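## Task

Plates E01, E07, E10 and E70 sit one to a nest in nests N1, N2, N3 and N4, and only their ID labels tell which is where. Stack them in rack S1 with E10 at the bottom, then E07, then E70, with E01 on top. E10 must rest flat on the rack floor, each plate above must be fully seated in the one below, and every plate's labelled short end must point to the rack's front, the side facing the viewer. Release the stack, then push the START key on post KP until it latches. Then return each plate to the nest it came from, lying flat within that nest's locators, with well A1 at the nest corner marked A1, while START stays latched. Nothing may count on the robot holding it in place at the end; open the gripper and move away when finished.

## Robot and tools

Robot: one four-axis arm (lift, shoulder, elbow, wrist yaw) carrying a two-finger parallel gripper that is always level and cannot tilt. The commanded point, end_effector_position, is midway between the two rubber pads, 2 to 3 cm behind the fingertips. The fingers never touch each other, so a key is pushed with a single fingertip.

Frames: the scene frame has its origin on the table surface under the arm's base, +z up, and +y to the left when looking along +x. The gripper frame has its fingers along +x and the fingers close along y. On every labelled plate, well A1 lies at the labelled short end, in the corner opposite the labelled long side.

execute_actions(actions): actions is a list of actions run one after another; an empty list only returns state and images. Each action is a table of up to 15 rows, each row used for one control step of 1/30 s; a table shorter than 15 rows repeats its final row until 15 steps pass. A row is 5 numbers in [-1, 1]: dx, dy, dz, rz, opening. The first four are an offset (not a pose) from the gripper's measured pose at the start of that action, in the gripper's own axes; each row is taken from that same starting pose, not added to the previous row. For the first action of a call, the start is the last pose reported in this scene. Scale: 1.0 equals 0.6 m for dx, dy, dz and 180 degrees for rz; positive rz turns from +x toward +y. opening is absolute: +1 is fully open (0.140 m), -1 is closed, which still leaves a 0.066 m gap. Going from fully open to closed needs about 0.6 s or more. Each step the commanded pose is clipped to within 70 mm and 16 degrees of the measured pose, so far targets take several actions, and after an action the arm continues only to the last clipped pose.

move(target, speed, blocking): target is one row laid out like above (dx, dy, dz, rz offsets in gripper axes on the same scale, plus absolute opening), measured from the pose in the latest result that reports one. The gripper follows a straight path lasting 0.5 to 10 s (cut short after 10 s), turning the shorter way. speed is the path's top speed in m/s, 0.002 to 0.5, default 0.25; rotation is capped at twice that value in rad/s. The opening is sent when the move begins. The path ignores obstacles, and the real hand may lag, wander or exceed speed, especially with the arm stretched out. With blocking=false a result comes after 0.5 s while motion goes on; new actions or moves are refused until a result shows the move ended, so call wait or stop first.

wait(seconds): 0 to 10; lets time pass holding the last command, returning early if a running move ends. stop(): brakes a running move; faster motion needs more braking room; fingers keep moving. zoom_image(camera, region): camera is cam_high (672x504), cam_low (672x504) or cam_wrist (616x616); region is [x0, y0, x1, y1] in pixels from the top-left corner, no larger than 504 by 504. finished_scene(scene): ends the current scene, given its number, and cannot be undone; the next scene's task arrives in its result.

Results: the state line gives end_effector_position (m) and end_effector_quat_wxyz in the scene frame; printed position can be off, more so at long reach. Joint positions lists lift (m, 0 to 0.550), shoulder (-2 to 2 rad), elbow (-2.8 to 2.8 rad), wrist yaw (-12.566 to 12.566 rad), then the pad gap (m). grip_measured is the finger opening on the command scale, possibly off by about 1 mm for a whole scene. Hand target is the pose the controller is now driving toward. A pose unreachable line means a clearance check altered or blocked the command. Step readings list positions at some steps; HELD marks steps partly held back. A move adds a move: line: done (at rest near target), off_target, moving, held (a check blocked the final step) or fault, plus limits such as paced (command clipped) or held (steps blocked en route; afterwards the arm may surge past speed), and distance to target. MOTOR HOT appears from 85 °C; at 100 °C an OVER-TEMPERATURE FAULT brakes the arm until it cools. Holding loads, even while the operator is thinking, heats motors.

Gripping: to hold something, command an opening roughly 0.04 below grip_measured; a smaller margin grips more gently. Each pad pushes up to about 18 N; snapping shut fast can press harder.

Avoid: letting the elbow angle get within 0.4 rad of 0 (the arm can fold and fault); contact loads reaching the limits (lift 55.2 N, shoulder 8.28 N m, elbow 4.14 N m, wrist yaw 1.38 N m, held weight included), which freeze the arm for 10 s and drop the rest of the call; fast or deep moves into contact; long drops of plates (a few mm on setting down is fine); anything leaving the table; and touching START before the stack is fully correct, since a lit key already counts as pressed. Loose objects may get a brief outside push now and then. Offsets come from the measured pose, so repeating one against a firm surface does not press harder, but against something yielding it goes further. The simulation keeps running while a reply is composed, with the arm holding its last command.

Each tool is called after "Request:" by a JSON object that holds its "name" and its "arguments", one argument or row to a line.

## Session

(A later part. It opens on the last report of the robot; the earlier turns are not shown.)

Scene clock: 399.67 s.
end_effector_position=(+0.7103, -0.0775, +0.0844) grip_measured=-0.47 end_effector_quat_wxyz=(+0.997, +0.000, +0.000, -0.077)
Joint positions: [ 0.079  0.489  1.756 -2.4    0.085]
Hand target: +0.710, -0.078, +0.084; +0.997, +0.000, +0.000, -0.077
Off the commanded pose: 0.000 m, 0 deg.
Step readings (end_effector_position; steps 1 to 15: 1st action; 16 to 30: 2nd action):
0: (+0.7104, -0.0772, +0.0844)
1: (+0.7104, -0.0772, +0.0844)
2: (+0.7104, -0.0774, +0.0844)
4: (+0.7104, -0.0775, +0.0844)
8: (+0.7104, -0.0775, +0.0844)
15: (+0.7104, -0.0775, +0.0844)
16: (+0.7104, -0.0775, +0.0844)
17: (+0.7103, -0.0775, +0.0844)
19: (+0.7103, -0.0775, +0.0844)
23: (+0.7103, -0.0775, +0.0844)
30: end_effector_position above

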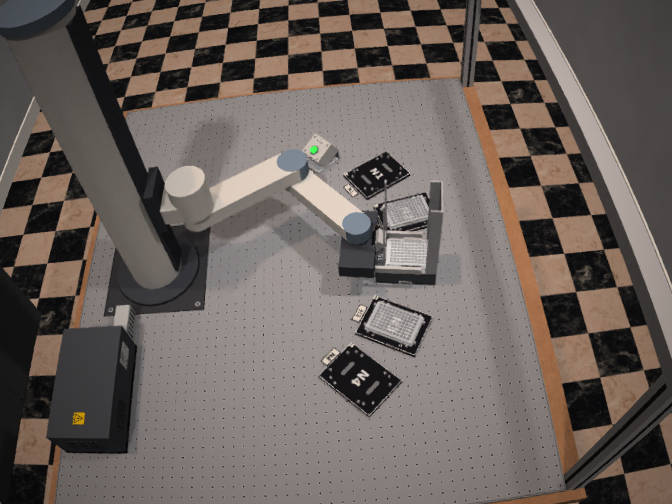

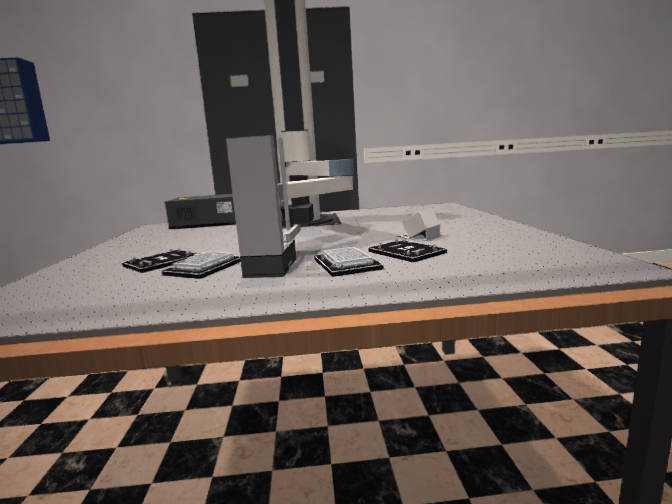

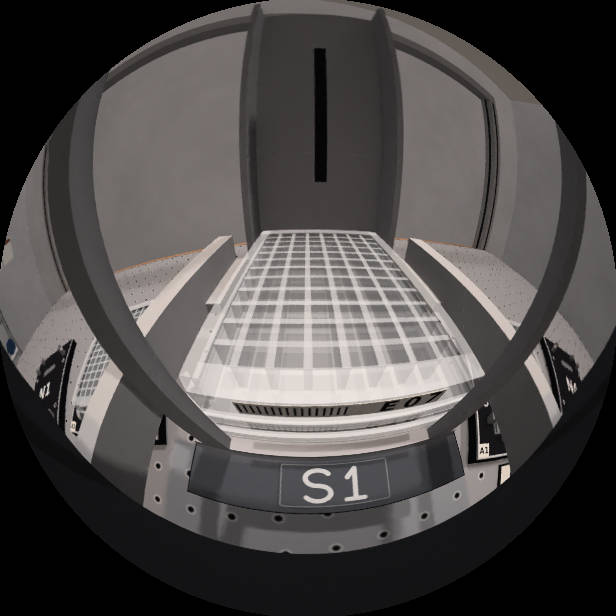

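Request:
{"name": "move", "arguments": {
  "target": [0,0.0008,-0.0245,0,-0.51],
  "speed": 0.015
}}

Request:
{"name": "execute_actions", "arguments": {
  "actions": [
    [[0,0,0,0,0.1]]
  ]
}}

Request:
{"name": "move", "arguments": {
  "target": [0,0,0.5095,0,0.1],
  "speed": 0.5
}}

Request:
{"name": "move", "arguments": {
  "target": [-0.1805,0.5512,0,0.2021,0.1],
  "speed": 0.4
}}

Request:
{"name": "move", "arguments": {
  "target": [0,0,-0.4405,0,0.1],
  "speed": 0.3
}}

Scene clock: 413.07 s.
end_effector_position=(+0.5514, -0.3874, +0.0301) grip_measured=-0.47 end_effector_quat_wxyz=(+0.923, +0.000, +0.000, -0.385)
Joint positions: [ 0.025 -0.172  1.751 -2.369  0.085]
Hand target: +0.551, -0.387, +0.030; +0.923, +0.000, +0.000, -0.385
Off the commanded pose: 0.000 m, 0 deg.
move: done

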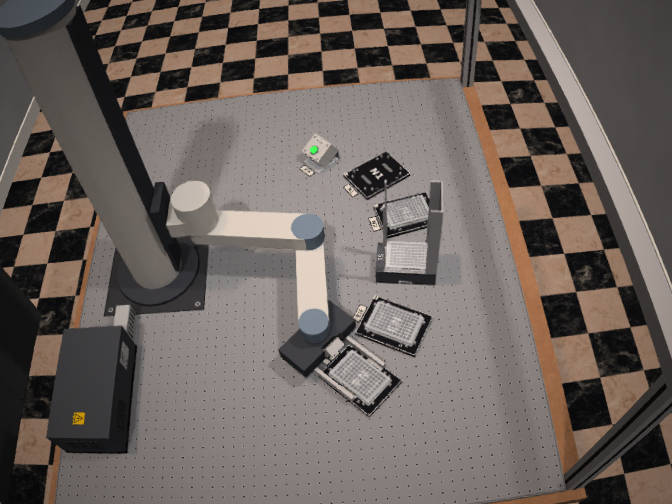

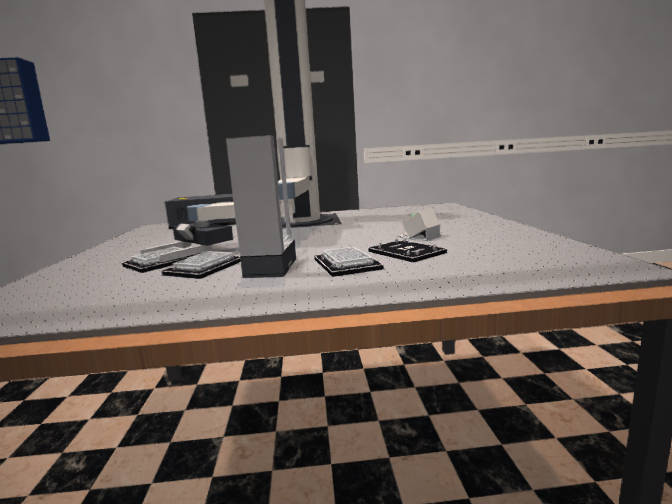

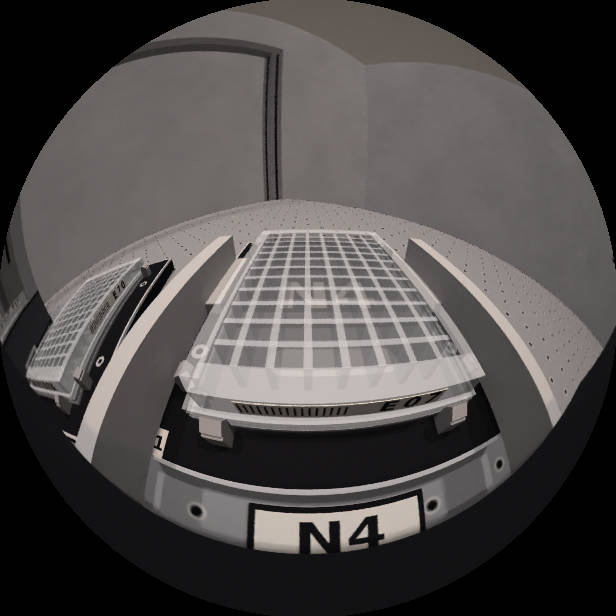

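Scene clock: 413.57 s.
end_effector_position=(+0.5514, -0.3874, +0.0301) grip_measured=+0.10 end_effector_quat_wxyz=(+0.923, +0.000, +0.000, -0.385)
Joint positions: [ 0.025 -0.172  1.751 -2.369  0.107]
Hand target: +0.551, -0.387, +0.030; +0.923, +0.000, +0.000, -0.385
Off the commanded pose: 0.000 m, 0 deg.
Step readings (end_effector_position):
0: (+0.5514, -0.3874, +0.0301)
1: (+0.5514, -0.3874, +0.0301)
2: (+0.5514, -0.3874, +0.0301)
4: (+0.5514, -0.3874, +0.0301)
8: (+0.5514, -0.3874, +0.0301)
15: end_effector_position above

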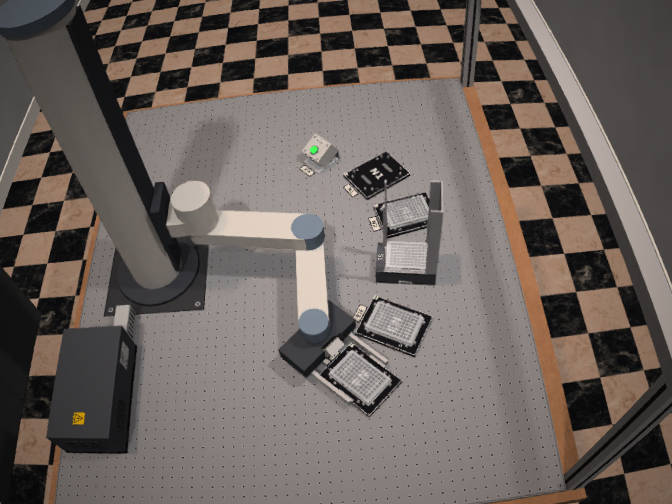

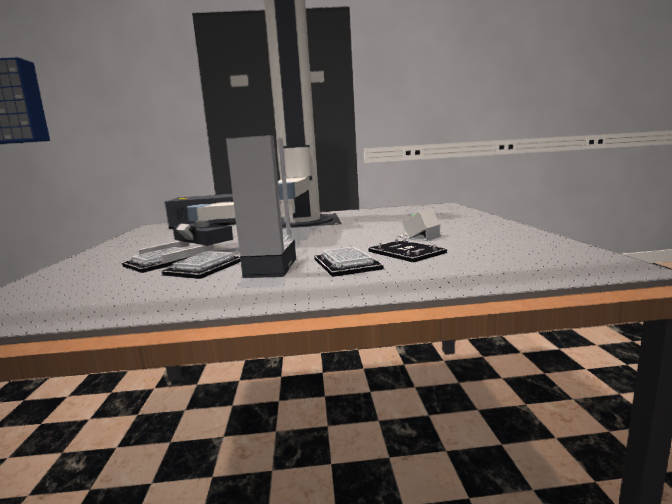

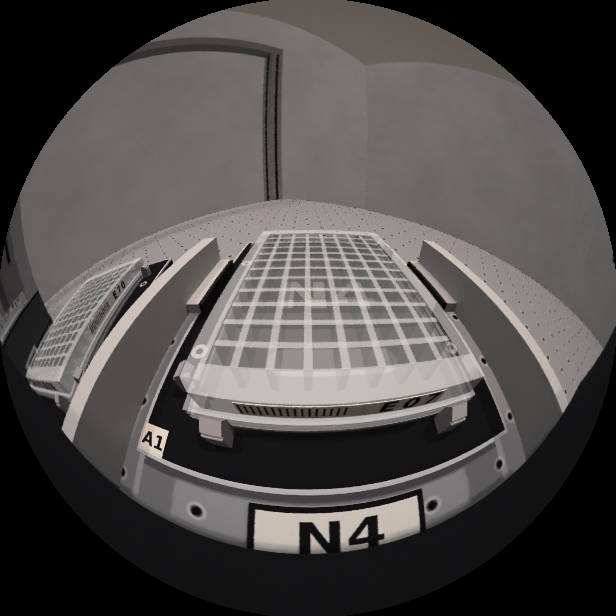

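Scene clock: 414.87 s.
end_effector_position=(+0.5514, -0.3874, +0.3359) grip_measured=+0.10 end_effector_quat_wxyz=(+0.923, +0.000, +0.000, -0.385)
Joint positions: [ 0.331 -0.172  1.751 -2.369  0.107]
Hand target: +0.551, -0.387, +0.336; +0.923, +0.000, +0.000, -0.385
Off the commanded pose: 0.000 m, 0 deg.
move: done; limits=paced

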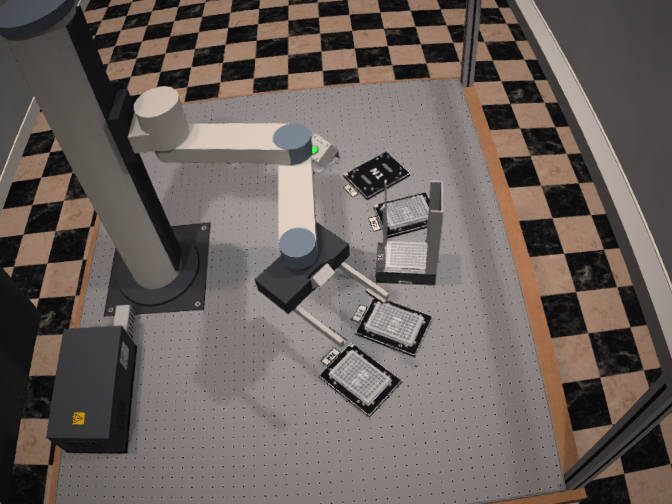

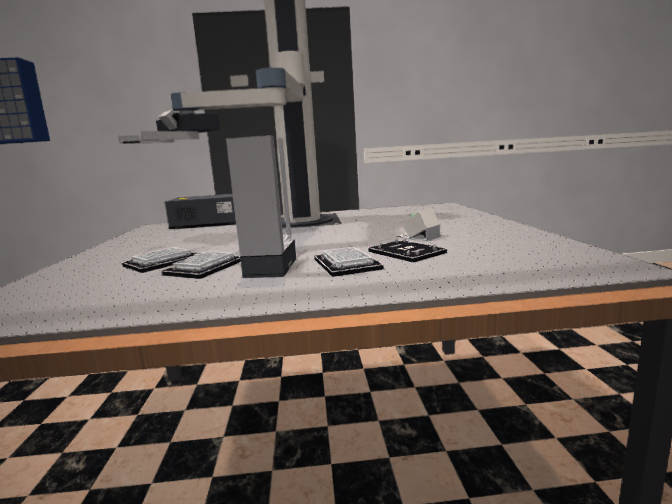

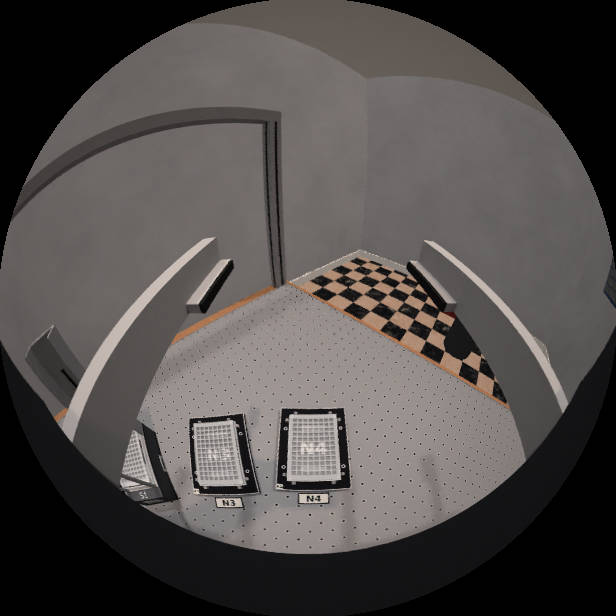

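Scene clock: 416.20 s.
end_effector_position=(+0.7102, -0.0775, +0.3359) grip_measured=+0.10 end_effector_quat_wxyz=(+0.997, +0.000, +0.000, -0.077)
Joint positions: [ 0.331  0.489  1.755 -2.398  0.107]
Hand target: +0.710, -0.078, +0.336; +0.997, +0.000, +0.000, -0.077
Off the commanded pose: 0.000 m, 0 deg.
move: done

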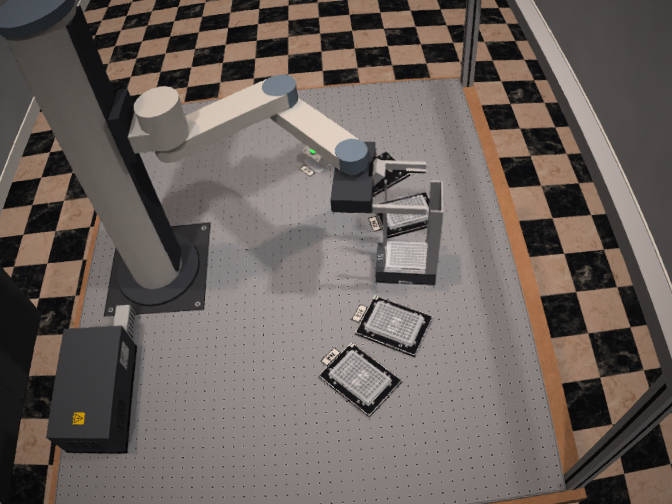

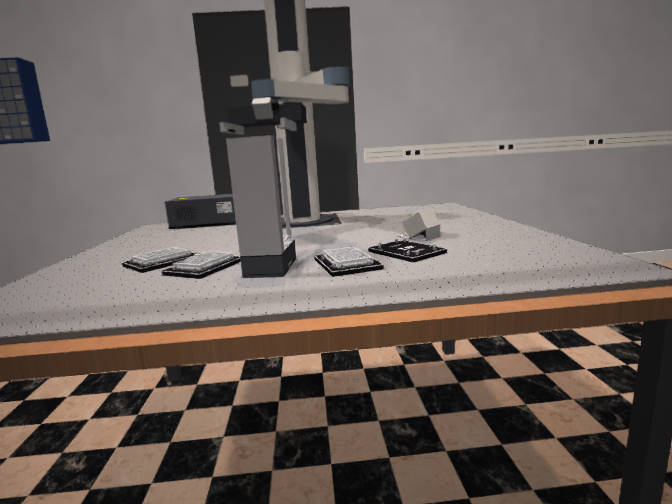

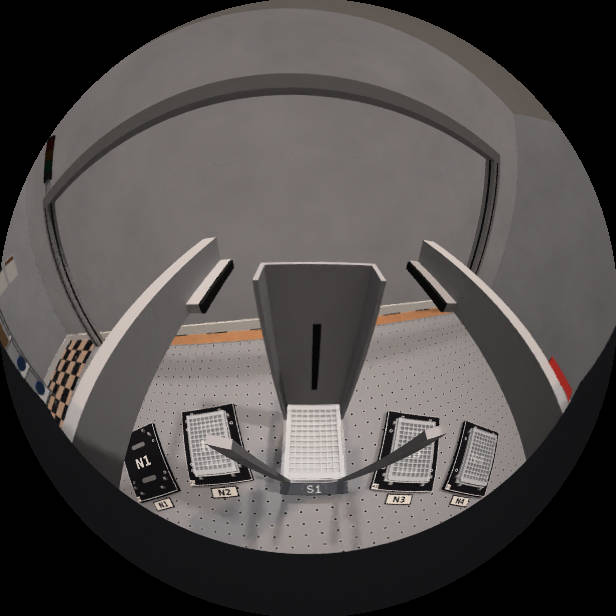

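Scene clock: 417.57 s.
end_effector_position=(+0.7102, -0.0775, +0.0715) grip_measured=+0.10 end_effector_quat_wxyz=(+0.997, +0.000, +0.000, -0.077)
Joint positions: [ 0.067  0.489  1.755 -2.398  0.107]
Hand target: +0.710, -0.077, +0.072; +0.997, +0.000, +0.000, -0.077
Off the commanded pose: 0.000 m, 0 deg.
move: done

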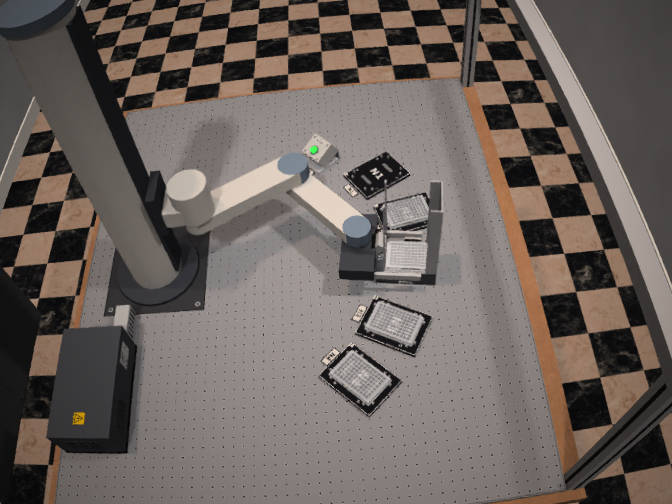

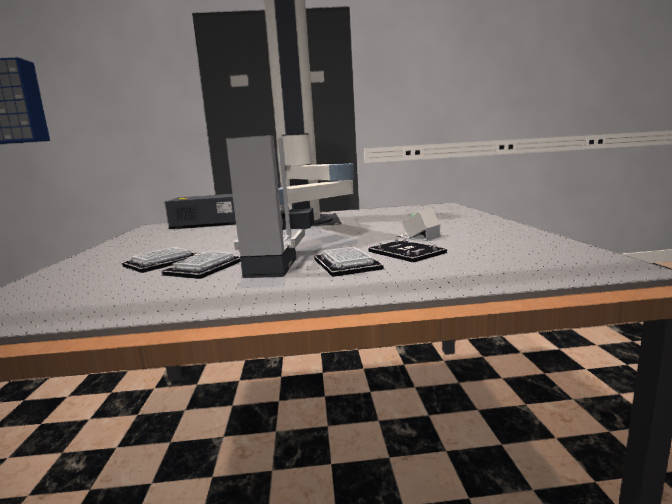

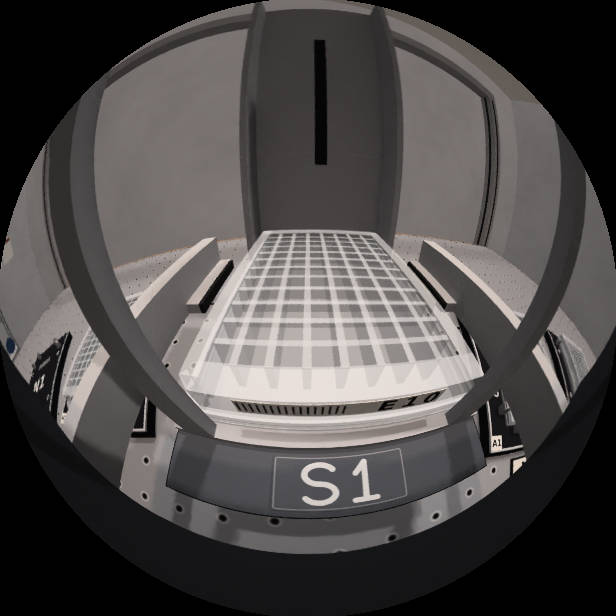

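Request:
{"name": "execute_actions", "arguments": {
  "actions": [
    [[0,0,0,0,-0.4]],
    [[0,0,0,0,-0.51]]
  ]
}}

Request:
{"name": "move", "arguments": {
  "target": [0,0,0.4407,0,-0.51]
}}

Request:
{"name": "move", "arguments": {
  "target": [-0.1788,0.5618,0,0.224,-0.51]
}}

Request:
{"name": "move", "arguments": {
  "target": [0,0,-0.485,0,-0.51]
}}

Scene clock: 423.33 s.
end_effector_position=(+0.7102, -0.0775, +0.0715) grip_measured=-0.47 end_effector_quat_wxyz=(+0.997, +0.000, +0.000, -0.077)
Joint positions: [ 0.067  0.489  1.755 -2.398  0.085]
Hand target: +0.710, -0.077, +0.072; +0.997, +0.000, +0.000, -0.077
Off the commanded pose: 0.000 m, 0 deg.
Step readings (end_effector_position; steps 1 to 15: 1st action; 16 to 30: 2nd action):
0: (+0.7102, -0.0775, +0.0715)
1: (+0.7102, -0.0775, +0.0715)
2: (+0.7102, -0.0775, +0.0715)
4: (+0.7102, -0.0775, +0.0715)
8: (+0.7102, -0.0775, +0.0715)
15: (+0.7102, -0.0775, +0.0715)
16: (+0.7102, -0.0775, +0.0715)
17: (+0.7102, -0.0775, +0.0715)
19: (+0.7102, -0.0775, +0.0715)
23: (+0.7102, -0.0775, +0.0715)
30: end_effector_position above

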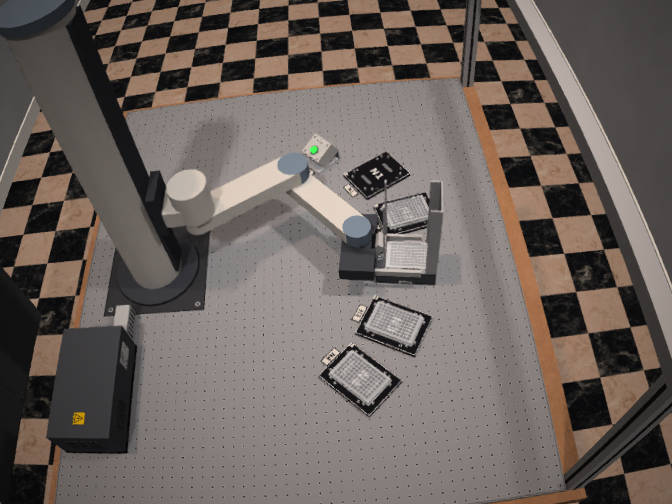

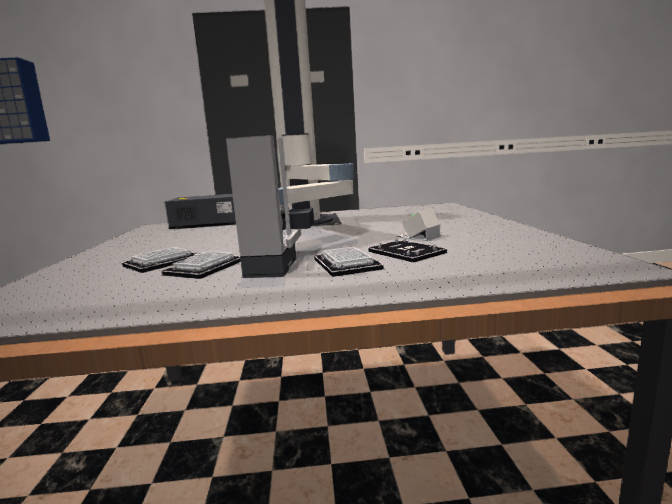

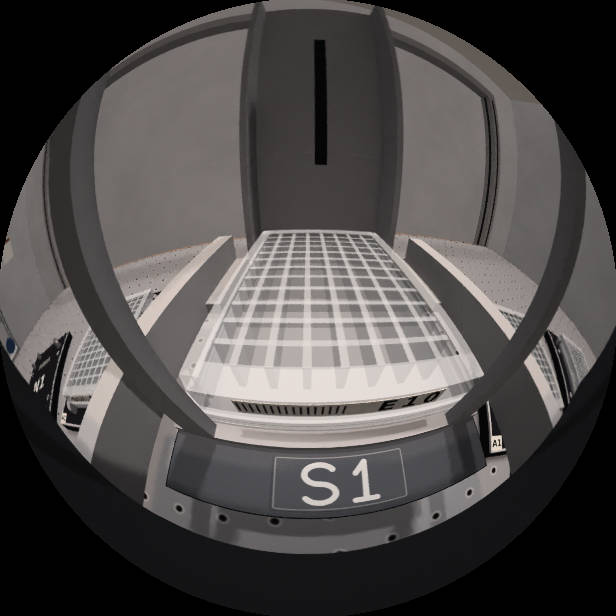

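Scene clock: 424.80 s.
end_effector_position=(+0.7102, -0.0775, +0.3360) grip_measured=-0.47 end_effector_quat_wxyz=(+0.997, +0.000, +0.000, -0.077)
Joint positions: [ 0.331  0.489  1.755 -2.398  0.085]
Hand target: +0.710, -0.077, +0.336; +0.997, +0.000, +0.000, -0.077
Off the commanded pose: 0.000 m, 0 deg.
move: done

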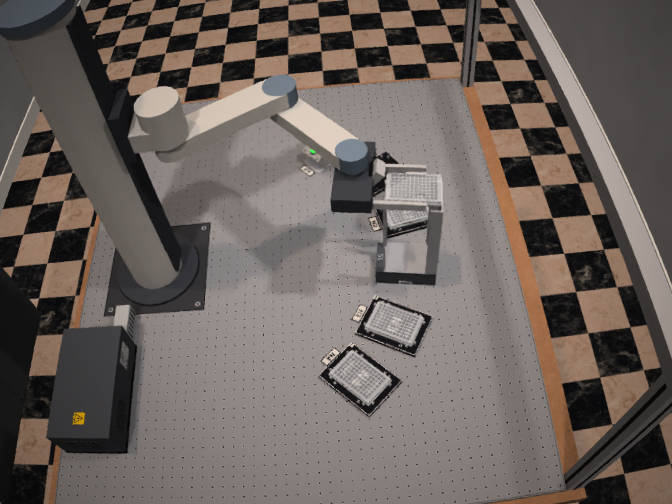

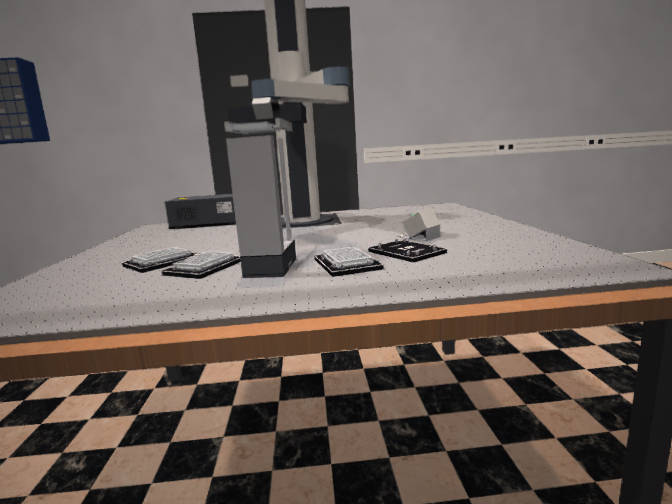

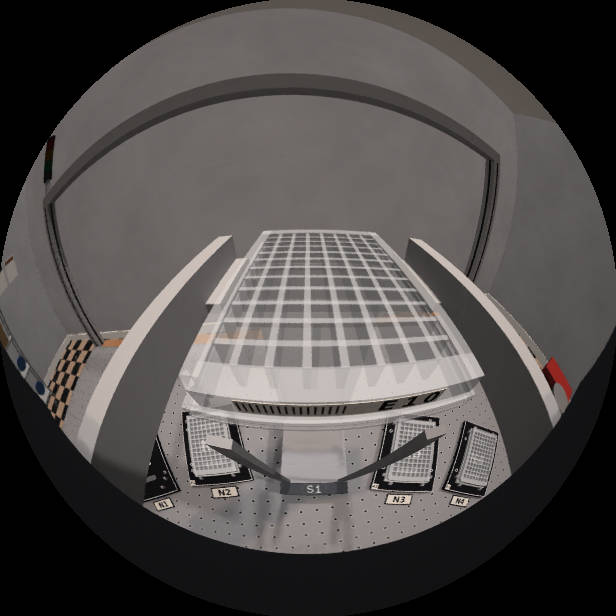

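Scene clock: 426.57 s.
end_effector_position=(+0.6559, +0.2723, +0.3360) grip_measured=-0.47 end_effector_quat_wxyz=(+0.962, +0.000, +0.000, +0.272)
Joint positions: [ 0.331  1.1    1.83  -2.38   0.085]
Hand target: +0.656, +0.272, +0.336; +0.962, +0.000, +0.000, +0.271
Off the commanded pose: 0.000 m, 0 deg.
move: done

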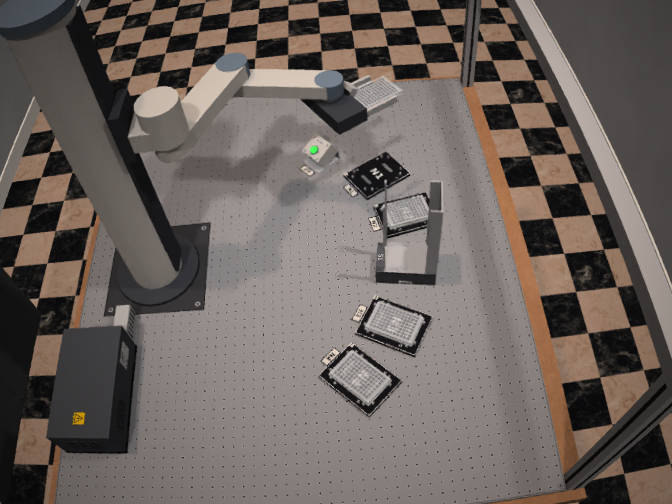

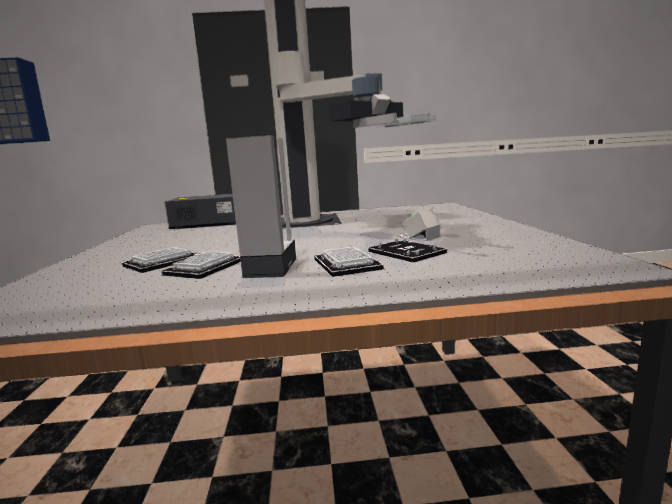

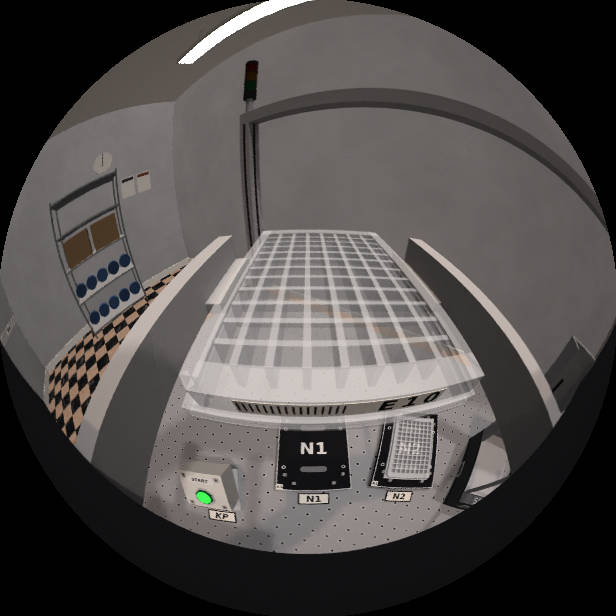

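Scene clock: 428.13 s.
end_effector_position=(+0.6559, +0.2723, +0.0449) grip_measured=-0.47 end_effector_quat_wxyz=(+0.962, +0.000, +0.000, +0.272)
Joint positions: [ 0.04   1.1    1.83  -2.38   0.085]
Hand target: +0.656, +0.272, +0.045; +0.962, +0.000, +0.000, +0.272
Off the commanded pose: 0.000 m, 0 deg.
move: done

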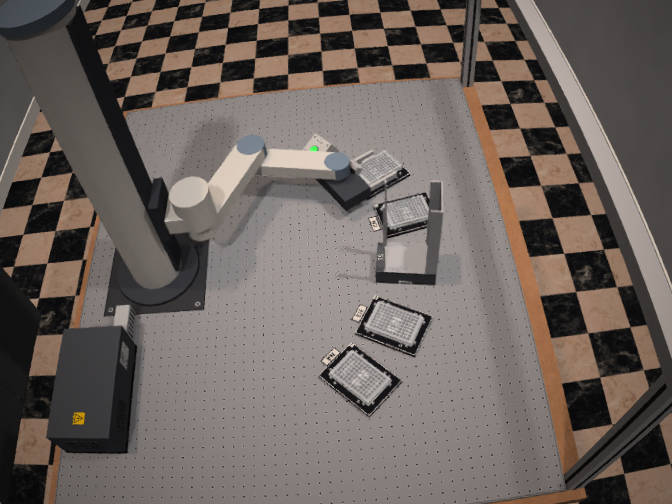

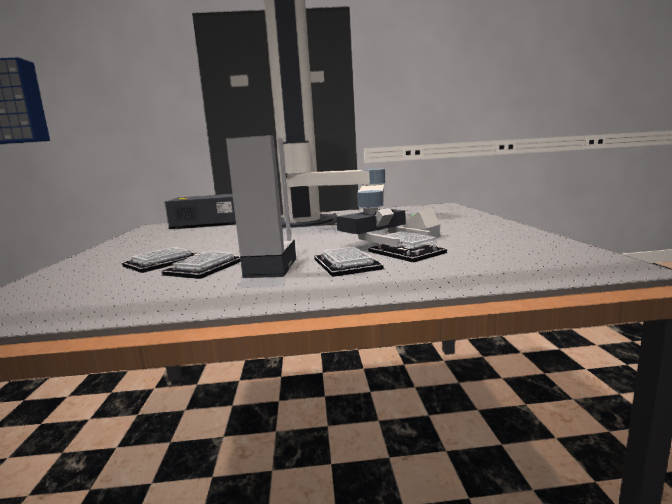

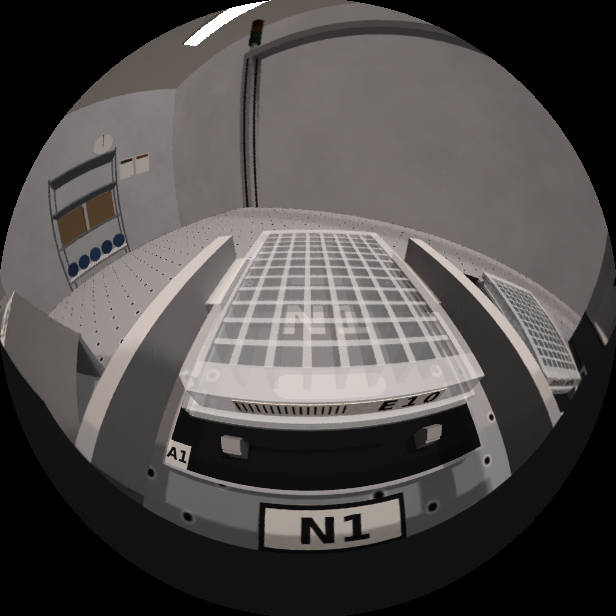

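Request:
{"name": "move", "arguments": {
  "target": [-0.0016,0,-0.0245,0,-0.51],
  "speed": 0.015
}}

Request:
{"name": "execute_actions", "arguments": {
  "actions": [
    [[0,0,0,0,0.1]]
  ]
}}

Request:
{"name": "move", "arguments": {
  "target": [0,0,0.2,0,0.1]
}}

Scene clock: 432.43 s.
end_effector_position=(+0.6552, +0.2717, +0.0302) grip_measured=-0.47 end_effector_quat_wxyz=(+0.962, +0.000, +0.000, +0.271)
Joint positions: [ 0.025  1.103  1.824 -2.376  0.085]
Hand target: +0.655, +0.272, +0.030; +0.962, +0.000, +0.000, +0.272
Off the commanded pose: 0.000 m, 0 deg.
move: done

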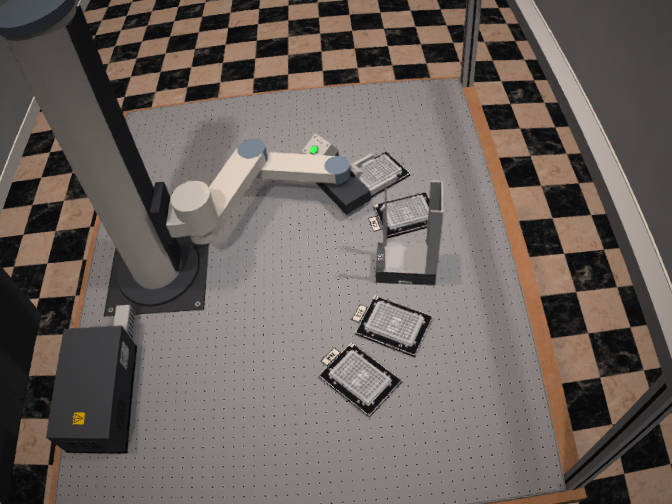

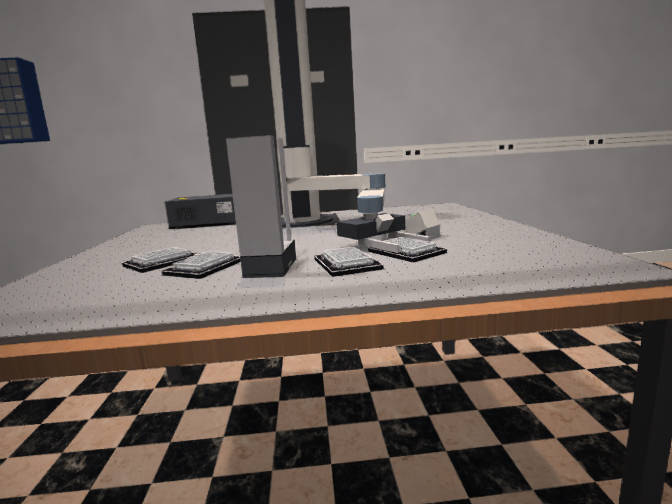

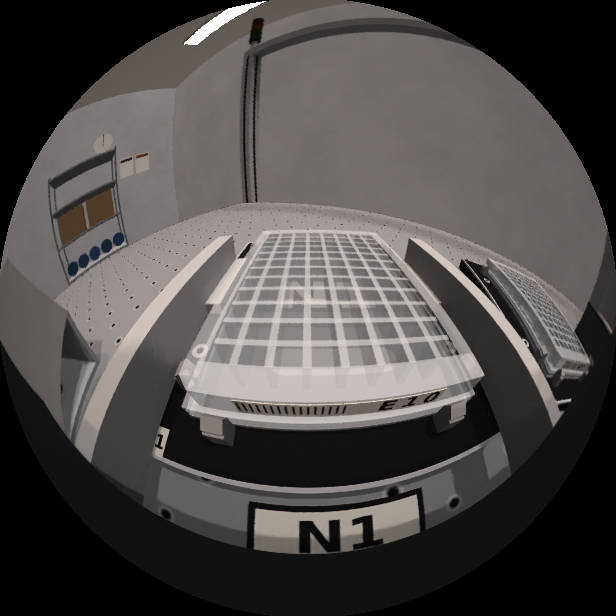

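Scene clock: 432.93 s.
end_effector_position=(+0.6552, +0.2717, +0.0302) grip_measured=+0.10 end_effector_quat_wxyz=(+0.962, +0.000, +0.000, +0.271)
Joint positions: [ 0.025  1.103  1.824 -2.376  0.107]
Hand target: +0.655, +0.272, +0.030; +0.962, +0.000, +0.000, +0.271
Off the commanded pose: 0.000 m, 0 deg.
Step readings (end_effector_position):
0: (+0.6552, +0.2717, +0.0302)
1: (+0.6552, +0.2717, +0.0302)
2: (+0.6552, +0.2717, +0.0302)
4: (+0.6552, +0.2717, +0.0302)
8: (+0.6552, +0.2717, +0.0302)
15: end_effector_position above

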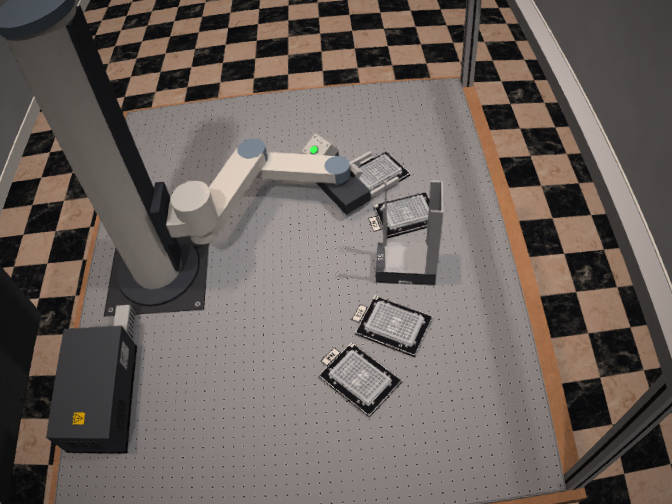

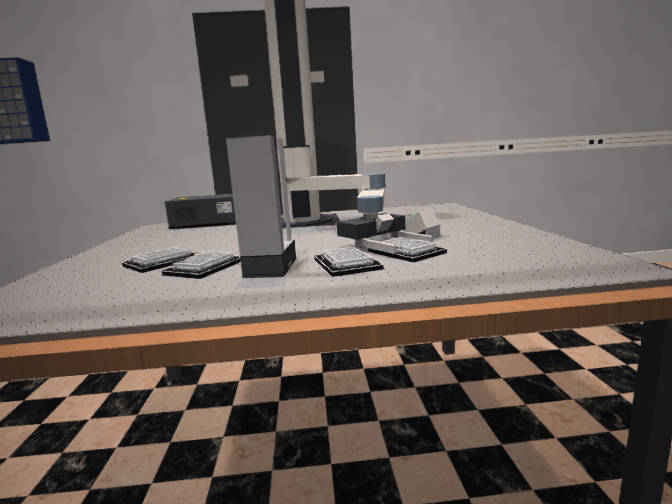

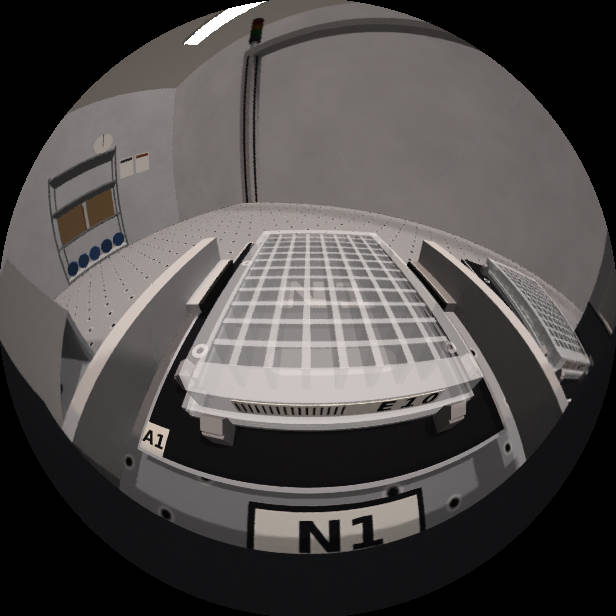

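Scene clock: 433.83 s.
end_effector_position=(+0.6552, +0.2717, +0.1502) grip_measured=+0.10 end_effector_quat_wxyz=(+0.962, +0.000, +0.000, +0.272)
Joint positions: [ 0.145  1.103  1.824 -2.376  0.107]
Hand target: +0.655, +0.272, +0.150; +0.962, +0.000, +0.000, +0.271
Off the commanded pose: 0.000 m, 0 deg.
move: done

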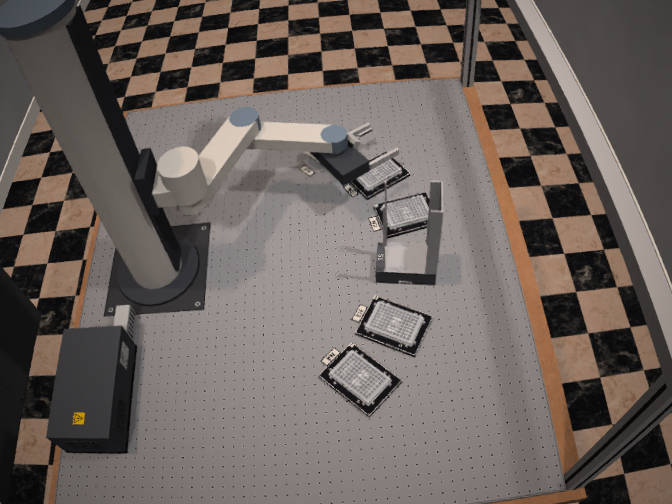

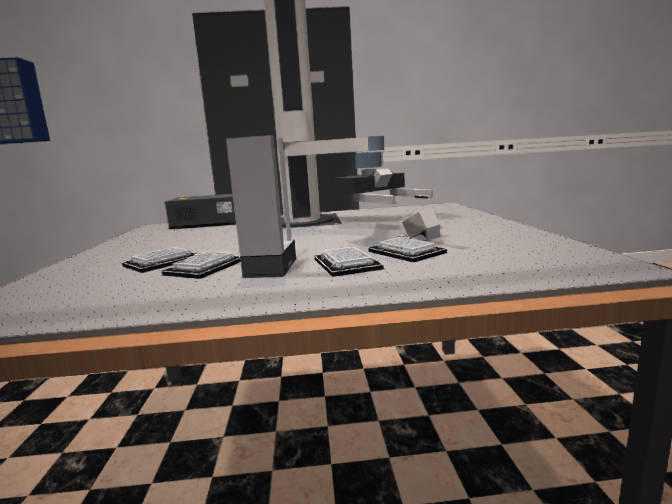

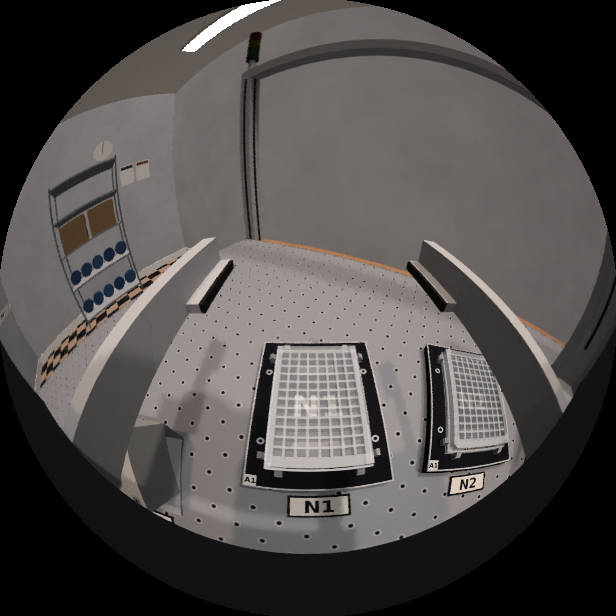

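Request:
{"name": "finished_scene", "arguments": {
  "scene": 1
}}

The scene is finished: the task was done.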